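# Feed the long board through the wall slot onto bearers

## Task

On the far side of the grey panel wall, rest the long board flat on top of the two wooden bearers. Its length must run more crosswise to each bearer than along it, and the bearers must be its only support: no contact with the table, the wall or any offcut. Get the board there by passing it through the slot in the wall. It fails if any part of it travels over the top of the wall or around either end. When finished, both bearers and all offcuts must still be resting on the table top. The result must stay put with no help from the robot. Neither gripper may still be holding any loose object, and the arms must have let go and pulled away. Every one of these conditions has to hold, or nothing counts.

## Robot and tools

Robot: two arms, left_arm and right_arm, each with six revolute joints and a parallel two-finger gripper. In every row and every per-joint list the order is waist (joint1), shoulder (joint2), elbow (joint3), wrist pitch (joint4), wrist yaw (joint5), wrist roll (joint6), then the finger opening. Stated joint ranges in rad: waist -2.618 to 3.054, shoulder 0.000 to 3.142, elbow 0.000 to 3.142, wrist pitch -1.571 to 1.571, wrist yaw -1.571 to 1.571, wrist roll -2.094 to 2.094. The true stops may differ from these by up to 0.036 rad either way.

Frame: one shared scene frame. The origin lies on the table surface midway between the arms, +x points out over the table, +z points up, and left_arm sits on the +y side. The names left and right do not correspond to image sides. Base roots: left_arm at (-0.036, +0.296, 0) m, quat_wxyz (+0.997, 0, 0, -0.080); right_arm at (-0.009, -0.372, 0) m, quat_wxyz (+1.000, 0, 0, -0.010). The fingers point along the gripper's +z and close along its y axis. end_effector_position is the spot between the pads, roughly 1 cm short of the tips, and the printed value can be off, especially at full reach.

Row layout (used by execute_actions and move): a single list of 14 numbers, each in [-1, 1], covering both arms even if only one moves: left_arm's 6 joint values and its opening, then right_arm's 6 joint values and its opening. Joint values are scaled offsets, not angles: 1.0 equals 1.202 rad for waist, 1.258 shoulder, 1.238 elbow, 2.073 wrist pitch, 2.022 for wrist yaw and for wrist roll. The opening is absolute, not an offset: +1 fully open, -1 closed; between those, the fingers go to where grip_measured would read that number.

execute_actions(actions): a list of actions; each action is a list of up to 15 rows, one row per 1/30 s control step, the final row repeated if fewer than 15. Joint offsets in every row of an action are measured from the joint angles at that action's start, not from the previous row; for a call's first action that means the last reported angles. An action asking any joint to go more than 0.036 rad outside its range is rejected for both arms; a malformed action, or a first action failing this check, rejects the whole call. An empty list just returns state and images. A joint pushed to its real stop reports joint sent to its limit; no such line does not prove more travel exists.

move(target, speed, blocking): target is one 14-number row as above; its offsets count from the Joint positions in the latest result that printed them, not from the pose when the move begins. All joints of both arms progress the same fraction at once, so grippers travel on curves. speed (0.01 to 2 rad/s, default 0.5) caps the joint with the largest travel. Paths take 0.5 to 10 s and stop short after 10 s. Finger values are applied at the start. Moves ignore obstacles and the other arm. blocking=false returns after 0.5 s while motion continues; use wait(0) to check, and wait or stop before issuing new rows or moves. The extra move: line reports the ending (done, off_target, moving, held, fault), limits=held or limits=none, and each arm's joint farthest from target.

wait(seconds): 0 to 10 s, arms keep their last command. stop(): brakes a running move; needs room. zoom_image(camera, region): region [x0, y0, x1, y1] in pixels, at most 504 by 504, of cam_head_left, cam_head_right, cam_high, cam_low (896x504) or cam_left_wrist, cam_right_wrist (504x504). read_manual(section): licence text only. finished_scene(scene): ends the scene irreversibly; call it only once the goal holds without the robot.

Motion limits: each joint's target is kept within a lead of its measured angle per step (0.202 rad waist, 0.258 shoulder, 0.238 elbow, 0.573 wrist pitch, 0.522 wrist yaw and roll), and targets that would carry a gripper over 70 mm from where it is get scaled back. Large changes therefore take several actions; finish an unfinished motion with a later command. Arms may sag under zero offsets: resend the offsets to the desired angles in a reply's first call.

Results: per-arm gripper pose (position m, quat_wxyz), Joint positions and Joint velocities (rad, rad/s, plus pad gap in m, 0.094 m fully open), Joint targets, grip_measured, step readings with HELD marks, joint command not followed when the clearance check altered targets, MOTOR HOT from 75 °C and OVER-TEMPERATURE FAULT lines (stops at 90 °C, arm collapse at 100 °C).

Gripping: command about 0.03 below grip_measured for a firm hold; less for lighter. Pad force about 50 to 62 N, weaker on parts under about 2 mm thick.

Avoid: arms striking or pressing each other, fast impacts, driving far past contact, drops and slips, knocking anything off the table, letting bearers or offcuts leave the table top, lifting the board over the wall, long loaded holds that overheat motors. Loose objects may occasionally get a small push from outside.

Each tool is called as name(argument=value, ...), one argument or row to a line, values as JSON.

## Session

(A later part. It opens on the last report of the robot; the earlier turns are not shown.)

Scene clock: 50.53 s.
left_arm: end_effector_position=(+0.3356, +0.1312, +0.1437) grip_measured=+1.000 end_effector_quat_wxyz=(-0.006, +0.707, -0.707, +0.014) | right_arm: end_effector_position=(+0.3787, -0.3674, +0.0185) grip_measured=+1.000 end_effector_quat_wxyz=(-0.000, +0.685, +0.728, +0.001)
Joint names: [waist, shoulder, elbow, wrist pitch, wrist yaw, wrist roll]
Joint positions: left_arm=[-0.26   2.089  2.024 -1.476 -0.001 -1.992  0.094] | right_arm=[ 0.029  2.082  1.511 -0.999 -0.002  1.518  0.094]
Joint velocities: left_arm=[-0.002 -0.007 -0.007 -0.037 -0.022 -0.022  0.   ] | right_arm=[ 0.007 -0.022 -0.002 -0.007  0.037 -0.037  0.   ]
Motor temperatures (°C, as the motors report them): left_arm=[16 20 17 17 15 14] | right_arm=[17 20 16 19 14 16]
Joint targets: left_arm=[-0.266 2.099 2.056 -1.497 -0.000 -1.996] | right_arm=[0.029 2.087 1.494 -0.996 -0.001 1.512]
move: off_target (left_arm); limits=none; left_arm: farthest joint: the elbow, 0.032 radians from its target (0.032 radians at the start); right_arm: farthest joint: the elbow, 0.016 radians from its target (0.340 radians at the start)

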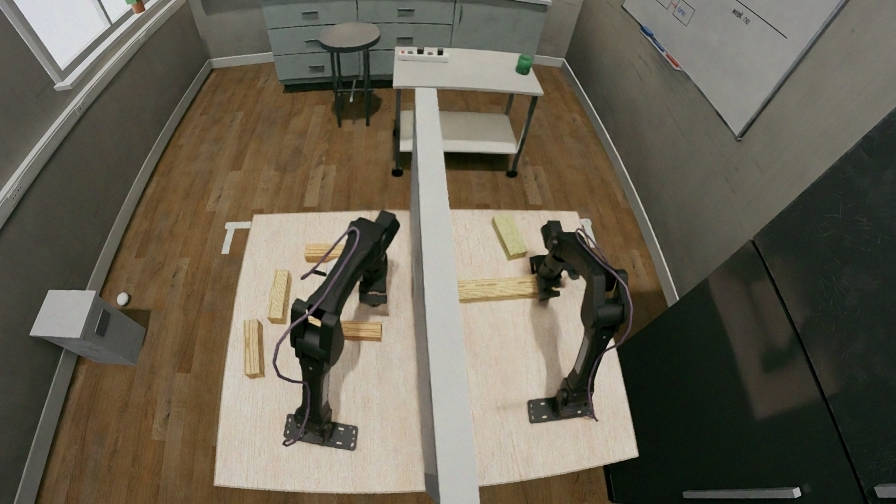

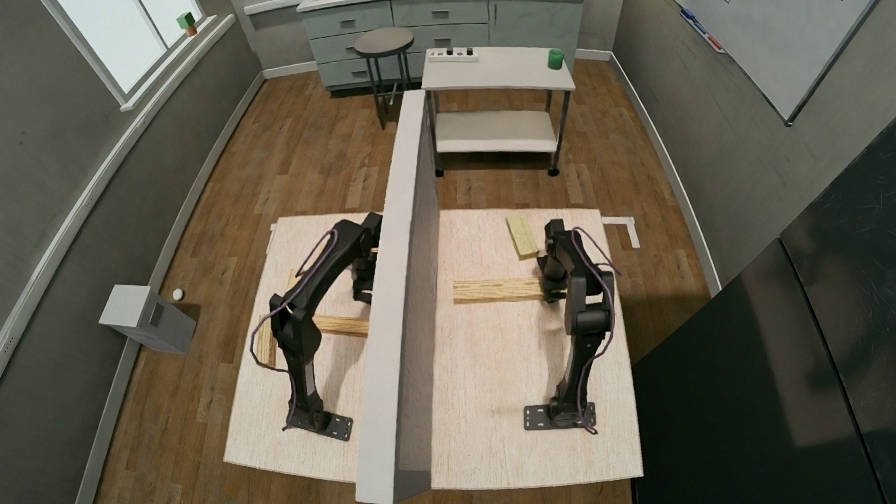

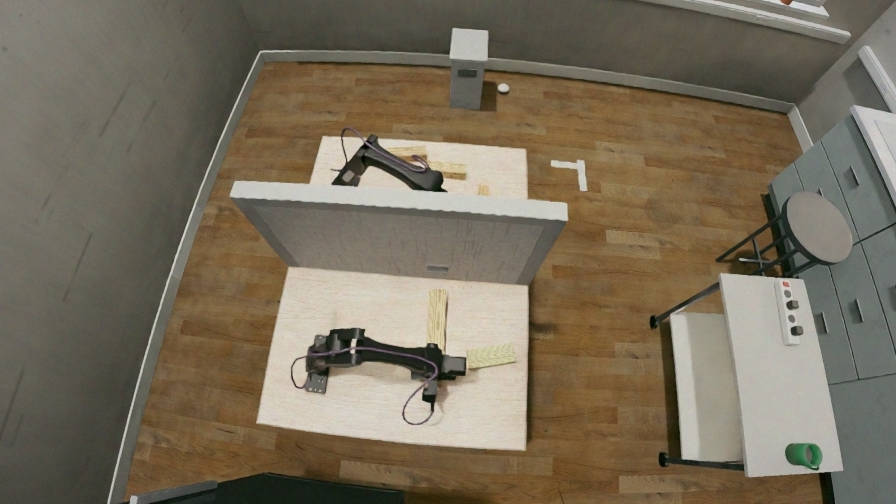

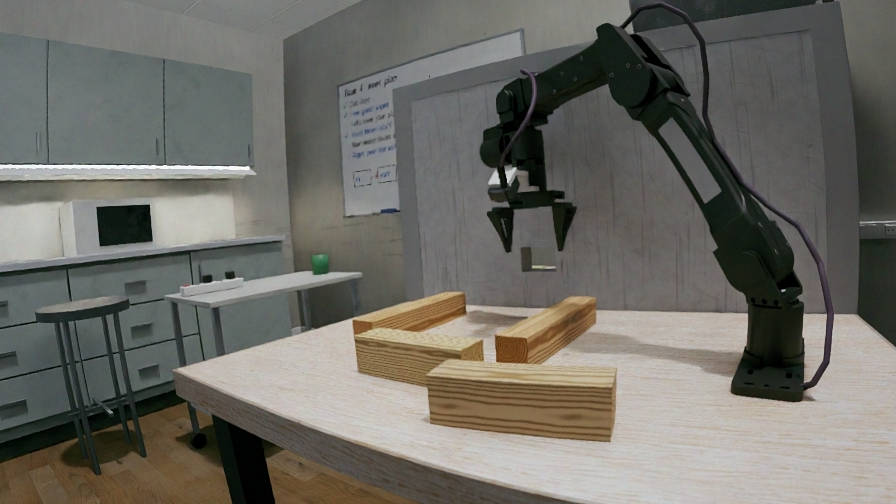

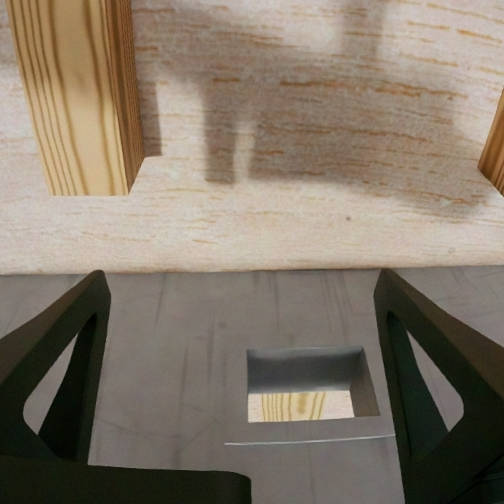

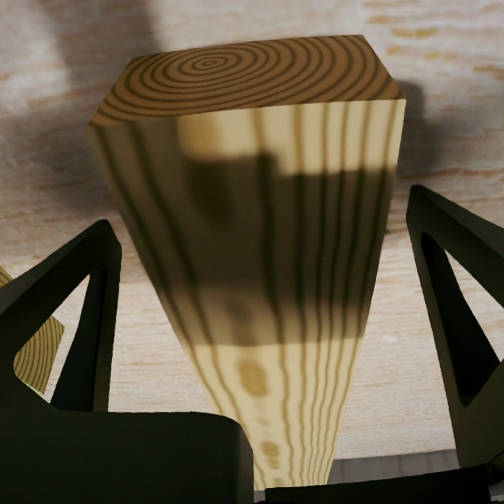

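execute_actions(
  actions=[],
)

Scene clock: 51.17 s.
left_arm: end_effector_position=(+0.3356, +0.1312, +0.1437) grip_measured=+1.000 end_effector_quat_wxyz=(-0.006, +0.707, -0.707, +0.014) | right_arm: end_effector_position=(+0.3788, -0.3674, +0.0185) grip_measured=+1.000 end_effector_quat_wxyz=(-0.000, +0.685, +0.728, +0.001)
Joint names: [waist, shoulder, elbow, wrist pitch, wrist yaw, wrist roll]
Joint positions: left_arm=[-0.26   2.089  2.024 -1.476 -0.001 -1.992  0.094] | right_arm=[ 0.029  2.082  1.511 -0.999 -0.002  1.518  0.094]
Joint velocities: left_arm=[-0.002  0.012 -0.017  0.007 -0.051  0.037  0.   ] | right_arm=[-0.007 -0.012 -0.007 -0.022 -0.007 -0.022  0.   ]
Motor temperatures (°C, as the motors report them): left_arm=[16 20 17 17 15 14] | right_arm=[17 21 16 19 14 16]
Joint targets: left_arm=[-0.266 2.099 2.056 -1.497 -0.000 -1.996] | right_arm=[0.029 2.087 1.494 -0.996 -0.001 1.512]

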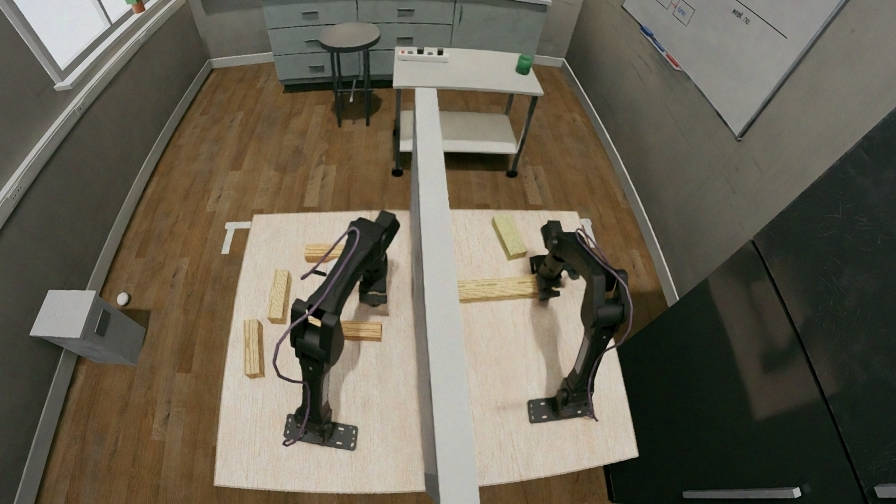

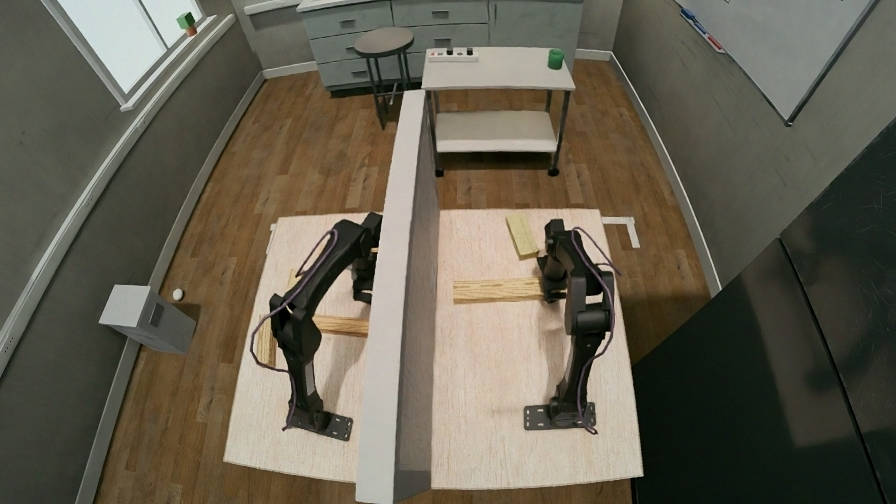

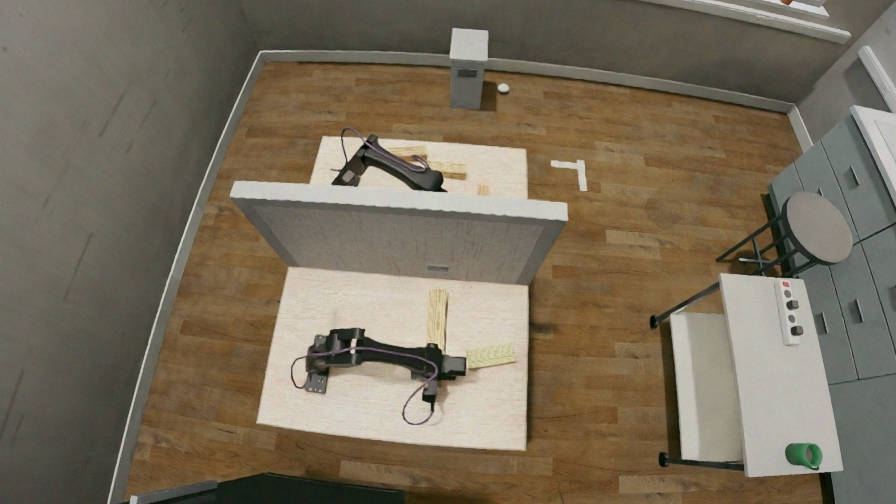

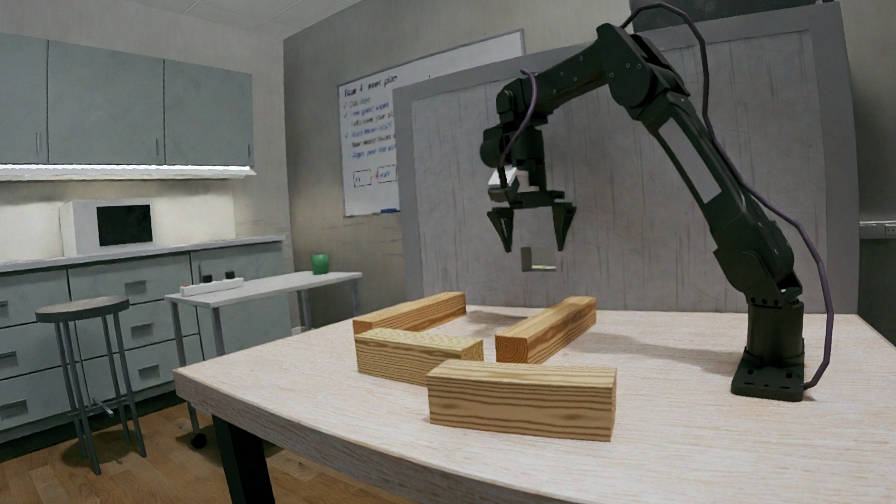

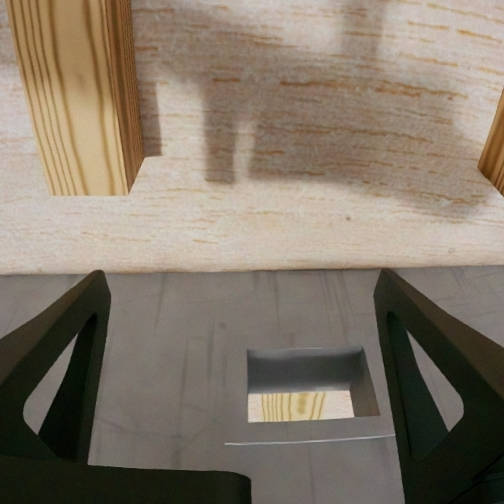

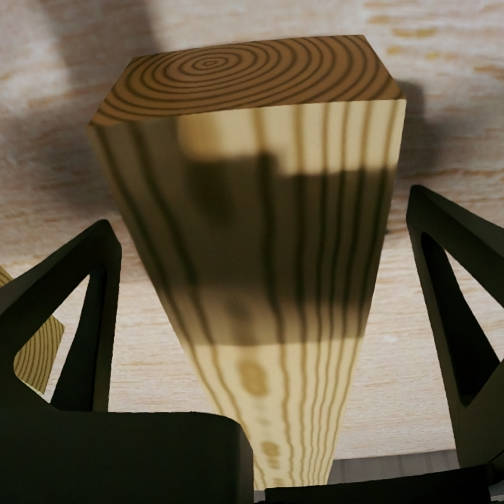

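execute_actions(
  actions=[
    [[-0.005,0.0079,0.0258,-0.0101,0.0005,-0.002,1, 0,0.004,-0.0137,0.0014,0.0005,-0.003,0.3]],
    [[-0.005,0.0079,0.0258,-0.0101,0.0005,-0.002,1, 0,0.004,-0.0137,0.0014,0.0005,-0.003,0.1]],
  ],
)

Scene clock: 52.37 s.
left_arm: end_effector_position=(+0.3356, +0.1312, +0.1437) grip_measured=+1.000 end_effector_quat_wxyz=(-0.006, +0.707, -0.707, +0.014) | right_arm: end_effector_position=(+0.3789, -0.3673, +0.0185) grip_measured=+0.260 end_effector_quat_wxyz=(-0.000, +0.685, +0.729, +0.001)
Joint names: [waist, shoulder, elbow, wrist pitch, wrist yaw, wrist roll]
Joint positions: left_arm=[-0.26   2.089  2.024 -1.476 -0.001 -1.992  0.094] | right_arm=[ 0.029  2.082  1.511 -0.998 -0.002  1.517  0.059]
Joint velocities: left_arm=[-0.012 -0.012 -0.017 -0.007 -0.007 -0.007  0.   ] | right_arm=[ 0.002 -0.002 -0.012  0.022  0.007 -0.066  0.   ]
Motor temperatures (°C, as the motors report them): left_arm=[16 20 17 17 15 14] | right_arm=[17 21 15 19 14 16]
Joint targets: left_arm=[-0.266 2.099 2.056 -1.497 -0.000 -1.996] | right_arm=[0.029 2.087 1.494 -0.996 -0.001 1.511]
Step readings (joint positions; steps 1 to 15: 1st action; 16 to 30: 2nd action):
0: left_arm=[-0.260 2.089 2.024 -1.476 -0.001 -1.992] | right_arm=[0.029 2.082 1.511 -0.999 -0.002 1.518]
1: left_arm=[-0.260 2.089 2.024 -1.476 -0.001 -1.992] | right_arm=[0.029 2.082 1.511 -0.999 -0.002 1.517]
2: left_arm=[-0.260 2.089 2.024 -1.476 -0.001 -1.992] | right_arm=[0.029 2.082 1.511 -0.999 -0.002 1.517]
4: left_arm=[-0.260 2.089 2.024 -1.476 -0.001 -1.992] | right_arm=[0.029 2.082 1.511 -0.999 -0.002 1.517]
8: left_arm=[-0.260 2.089 2.024 -1.476 -0.001 -1.992] | right_arm=[0.029 2.082 1.511 -0.999 -0.002 1.517]
15: left_arm=[-0.260 2.089 2.024 -1.476 -0.001 -1.992] | right_arm=[0.029 2.082 1.511 -0.999 -0.002 1.517]
16: left_arm=[-0.260 2.089 2.024 -1.476 -0.001 -1.992] | right_arm=[0.029 2.082 1.511 -0.999 -0.002 1.518]
17: left_arm=[-0.260 2.089 2.024 -1.476 -0.001 -1.992] | right_arm=[0.029 2.082 1.511 -0.998 -0.002 1.517]
19: left_arm=[-0.260 2.089 2.024 -1.476 -0.001 -1.992] | right_arm=[0.029 2.082 1.511 -0.998 -0.002 1.517]
23: left_arm=[-0.260 2.089 2.024 -1.476 -0.001 -1.992] | right_arm=[0.029 2.082 1.511 -0.998 -0.002 1.517]
30: Joint positions above

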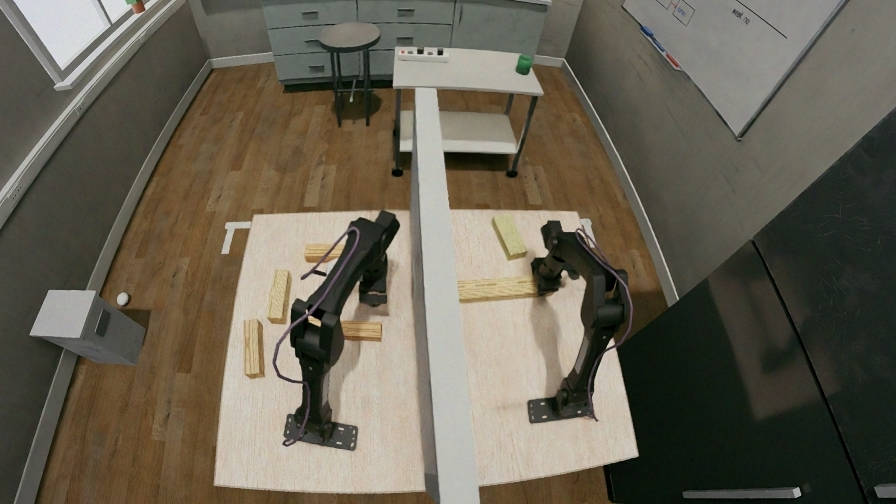

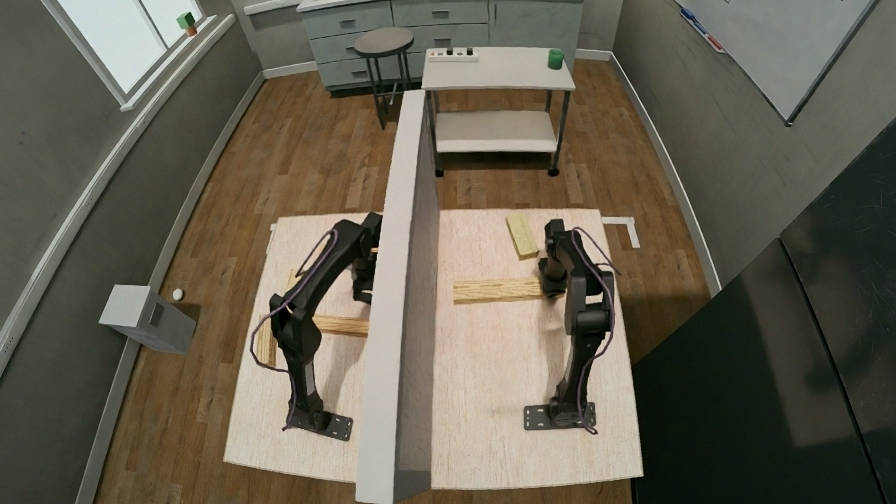

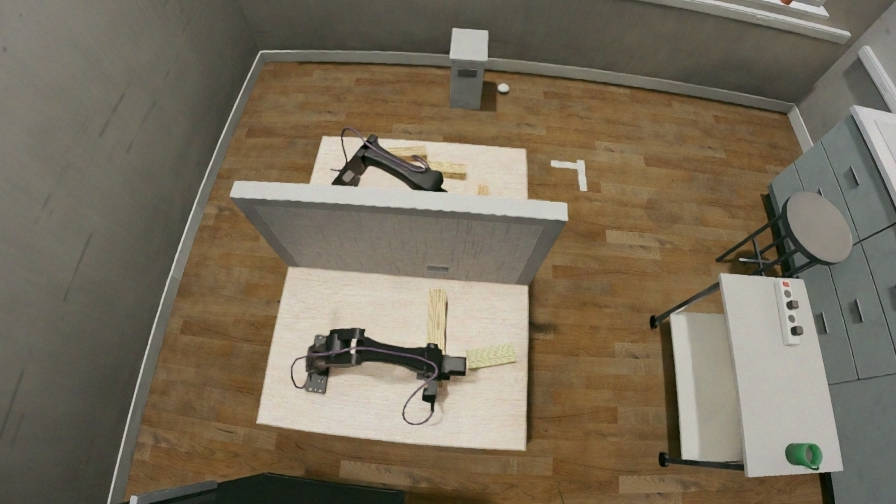

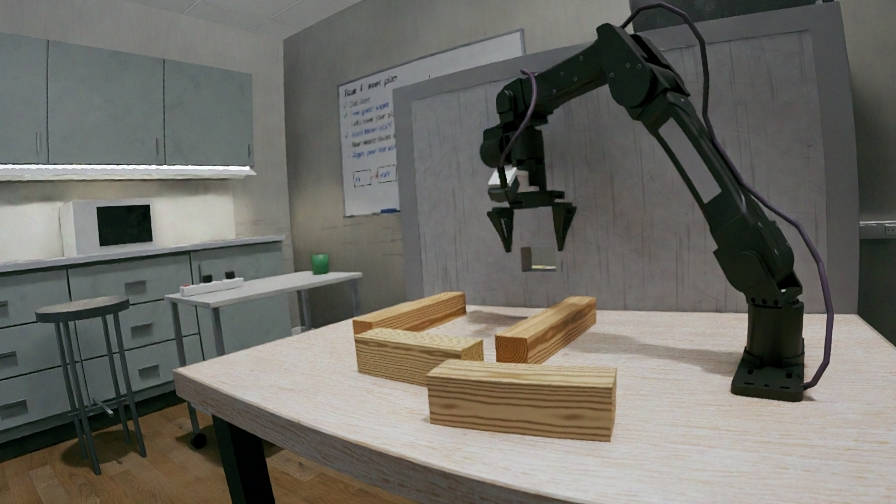

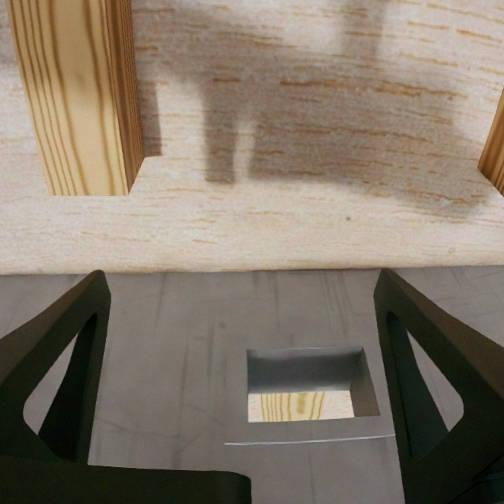

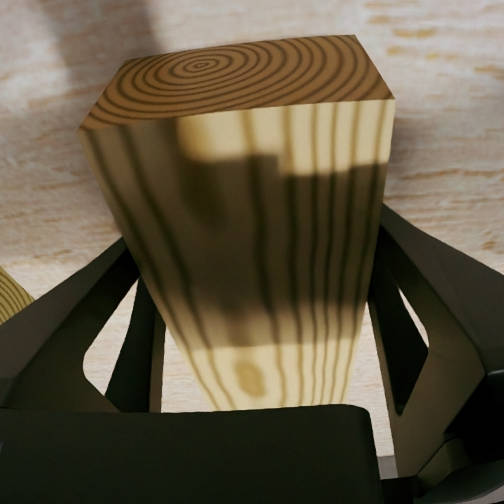

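move(
  target=[-0.005,0.0079,0.0258,-0.0101,0.0005,-0.002,1, 0.0042,-0.1630,0.0460,-0.1071,-0.0138,0.0336,0.1],
  speed=0.25,
)

Scene clock: 54.37 s.
left_arm: end_effector_position=(+0.3356, +0.1312, +0.1437) grip_measured=+1.000 end_effector_quat_wxyz=(-0.006, +0.707, -0.707, +0.014) | right_arm: end_effector_position=(+0.3451, -0.3682, +0.0845) grip_measured=+0.258 end_effector_quat_wxyz=(-0.004, +0.707, +0.707, -0.005)
Joint names: [waist, shoulder, elbow, wrist pitch, wrist yaw, wrist roll]
Joint positions: left_arm=[-0.26   2.089  2.024 -1.476 -0.001 -1.992  0.094] | right_arm=[ 0.029  1.908  1.529 -1.204  0.001  1.579  0.059]
Joint velocities: left_arm=[-0.012 -0.037  0.007 -0.022  0.037  0.051  0.   ] | right_arm=[-0.002 -0.007 -0.002 -0.007  0.037  0.022  0.001]
Motor temperatures (°C, as the motors report them): left_arm=[16 20 17 17 15 14] | right_arm=[17 21 16 18 14 16]
Joint targets: left_arm=[-0.266 2.099 2.056 -1.497 -0.000 -1.996] | right_arm=[0.034 1.876 1.568 -1.220 -0.030 1.585]
move: off_target (left_arm, right_arm); limits=none; left_arm: farthest joint: the elbow, 0.032 radians from its target (0.032 radians at the start); right_arm: farthest joint: the elbow, 0.039 radians from its target (0.057 radians at the start)

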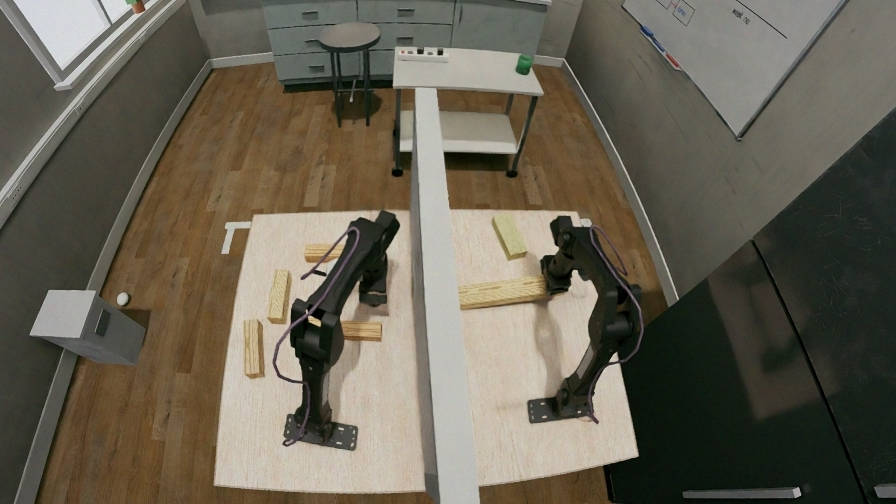

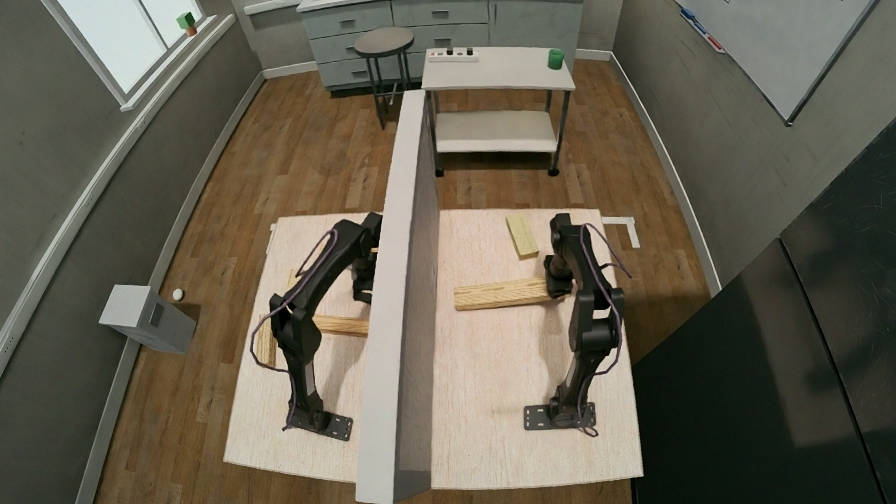

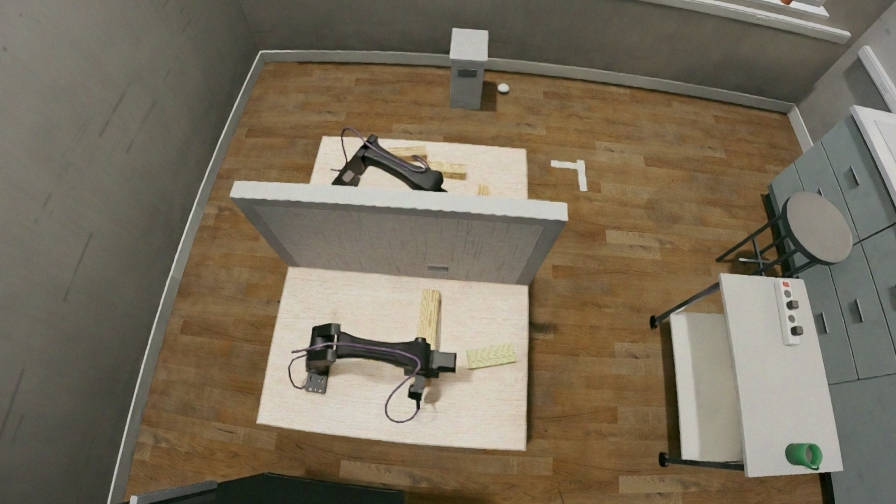

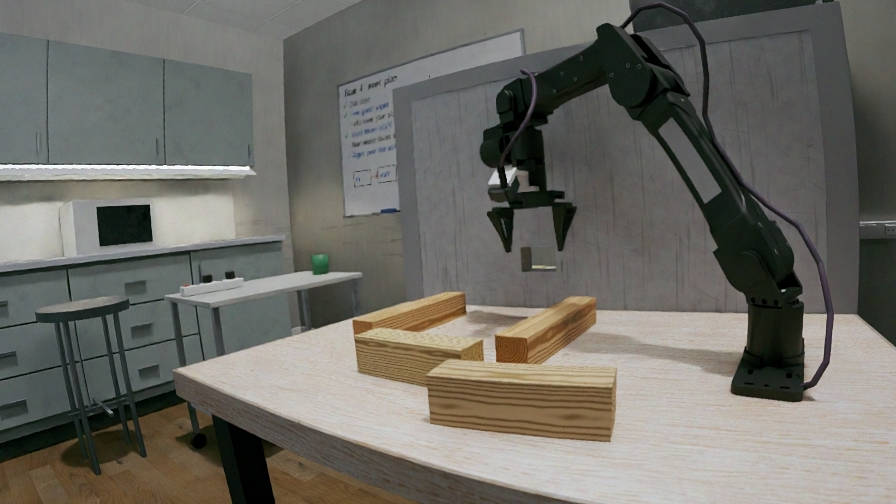

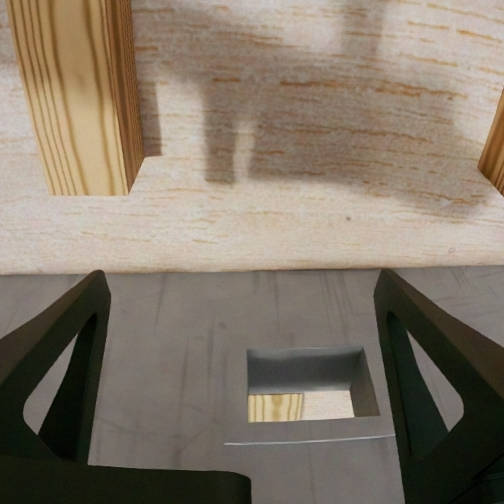

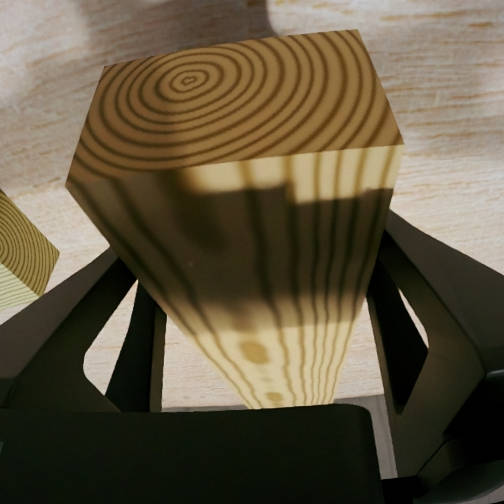

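move(
  target=[-0.005,0.0079,0.0258,-0.0101,0.0005,-0.002,1, 0.0042,0.0525,-0.1607,0.1269,-0.0005,0.003,0.1],
  speed=0.25,
)

Scene clock: 59.57 s.
left_arm: end_effector_position=(+0.3356, +0.1312, +0.1437) grip_measured=+1.000 end_effector_quat_wxyz=(-0.006, +0.707, -0.707, +0.014) | right_arm: end_effector_position=(+0.3448, -0.3629, +0.0197) grip_measured=+0.258 end_effector_quat_wxyz=(-0.013, +0.708, +0.706, +0.007)
Joint names: [waist, shoulder, elbow, wrist pitch, wrist yaw, wrist roll]
Joint positions: left_arm=[-0.26   2.089  2.024 -1.476 -0.001 -1.992  0.094] | right_arm=[ 0.029  1.968  1.346 -0.958 -0.028  1.582  0.059]
Joint velocities: left_arm=[ 0.012  0.007  0.002  0.051  0.007 -0.037  0.   ] | right_arm=[ 0.002 -0.007  0.002 -0.007 -0.037 -0.037  0.   ]
Motor temperatures (°C, as the motors report them): left_arm=[16 20 17 17 15 14] | right_arm=[17 22 16 18 14 16]
Joint targets: left_arm=[-0.266 2.099 2.056 -1.497 -0.000 -1.996] | right_arm=[0.034 1.974 1.330 -0.941 0.000 1.585]
move: off_target (left_arm, right_arm); limits=none; left_arm: farthest joint: the elbow, 0.032 radians from its target (0.032 radians at the start); right_arm: farthest joint: the wrist yaw, 0.028 radians from its target (0.001 radians at the start)

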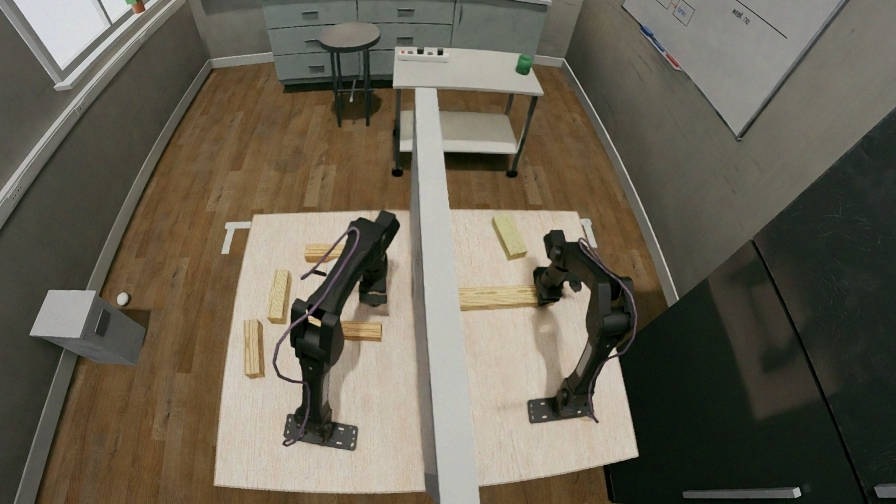

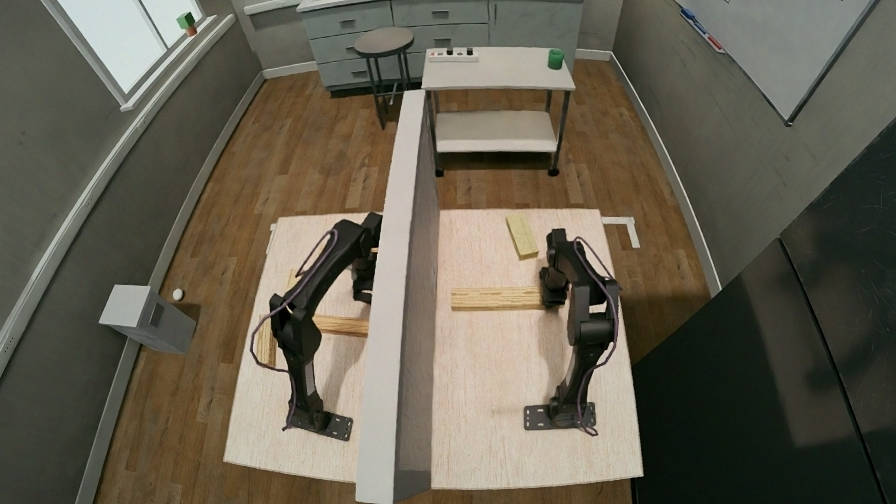

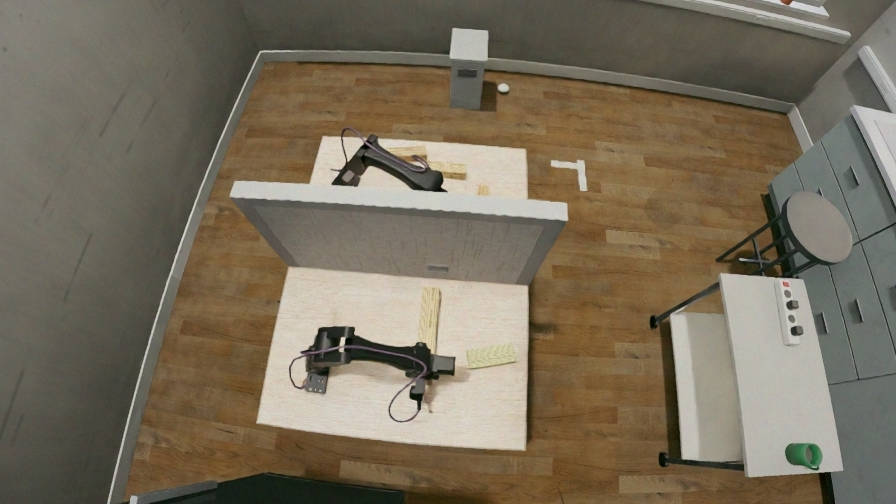

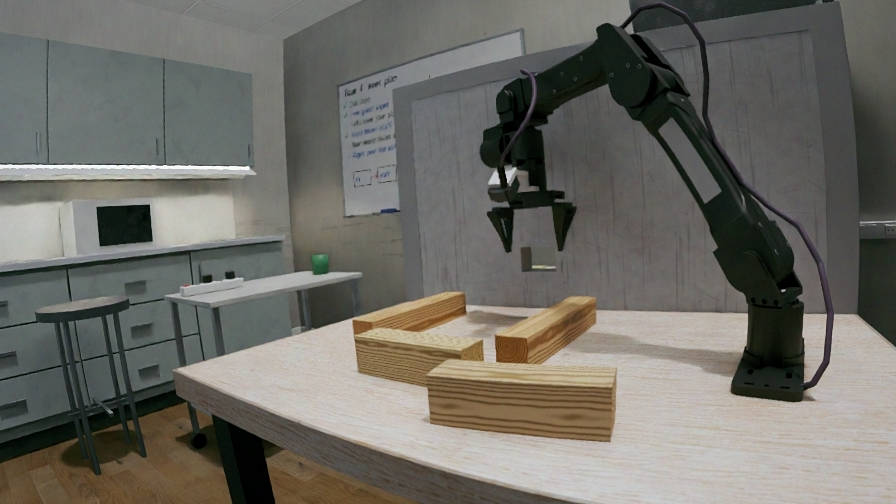

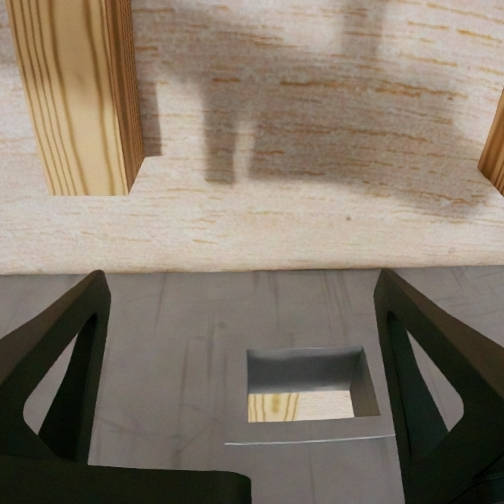

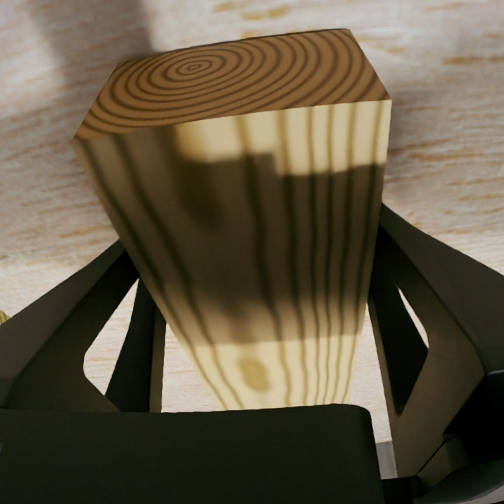

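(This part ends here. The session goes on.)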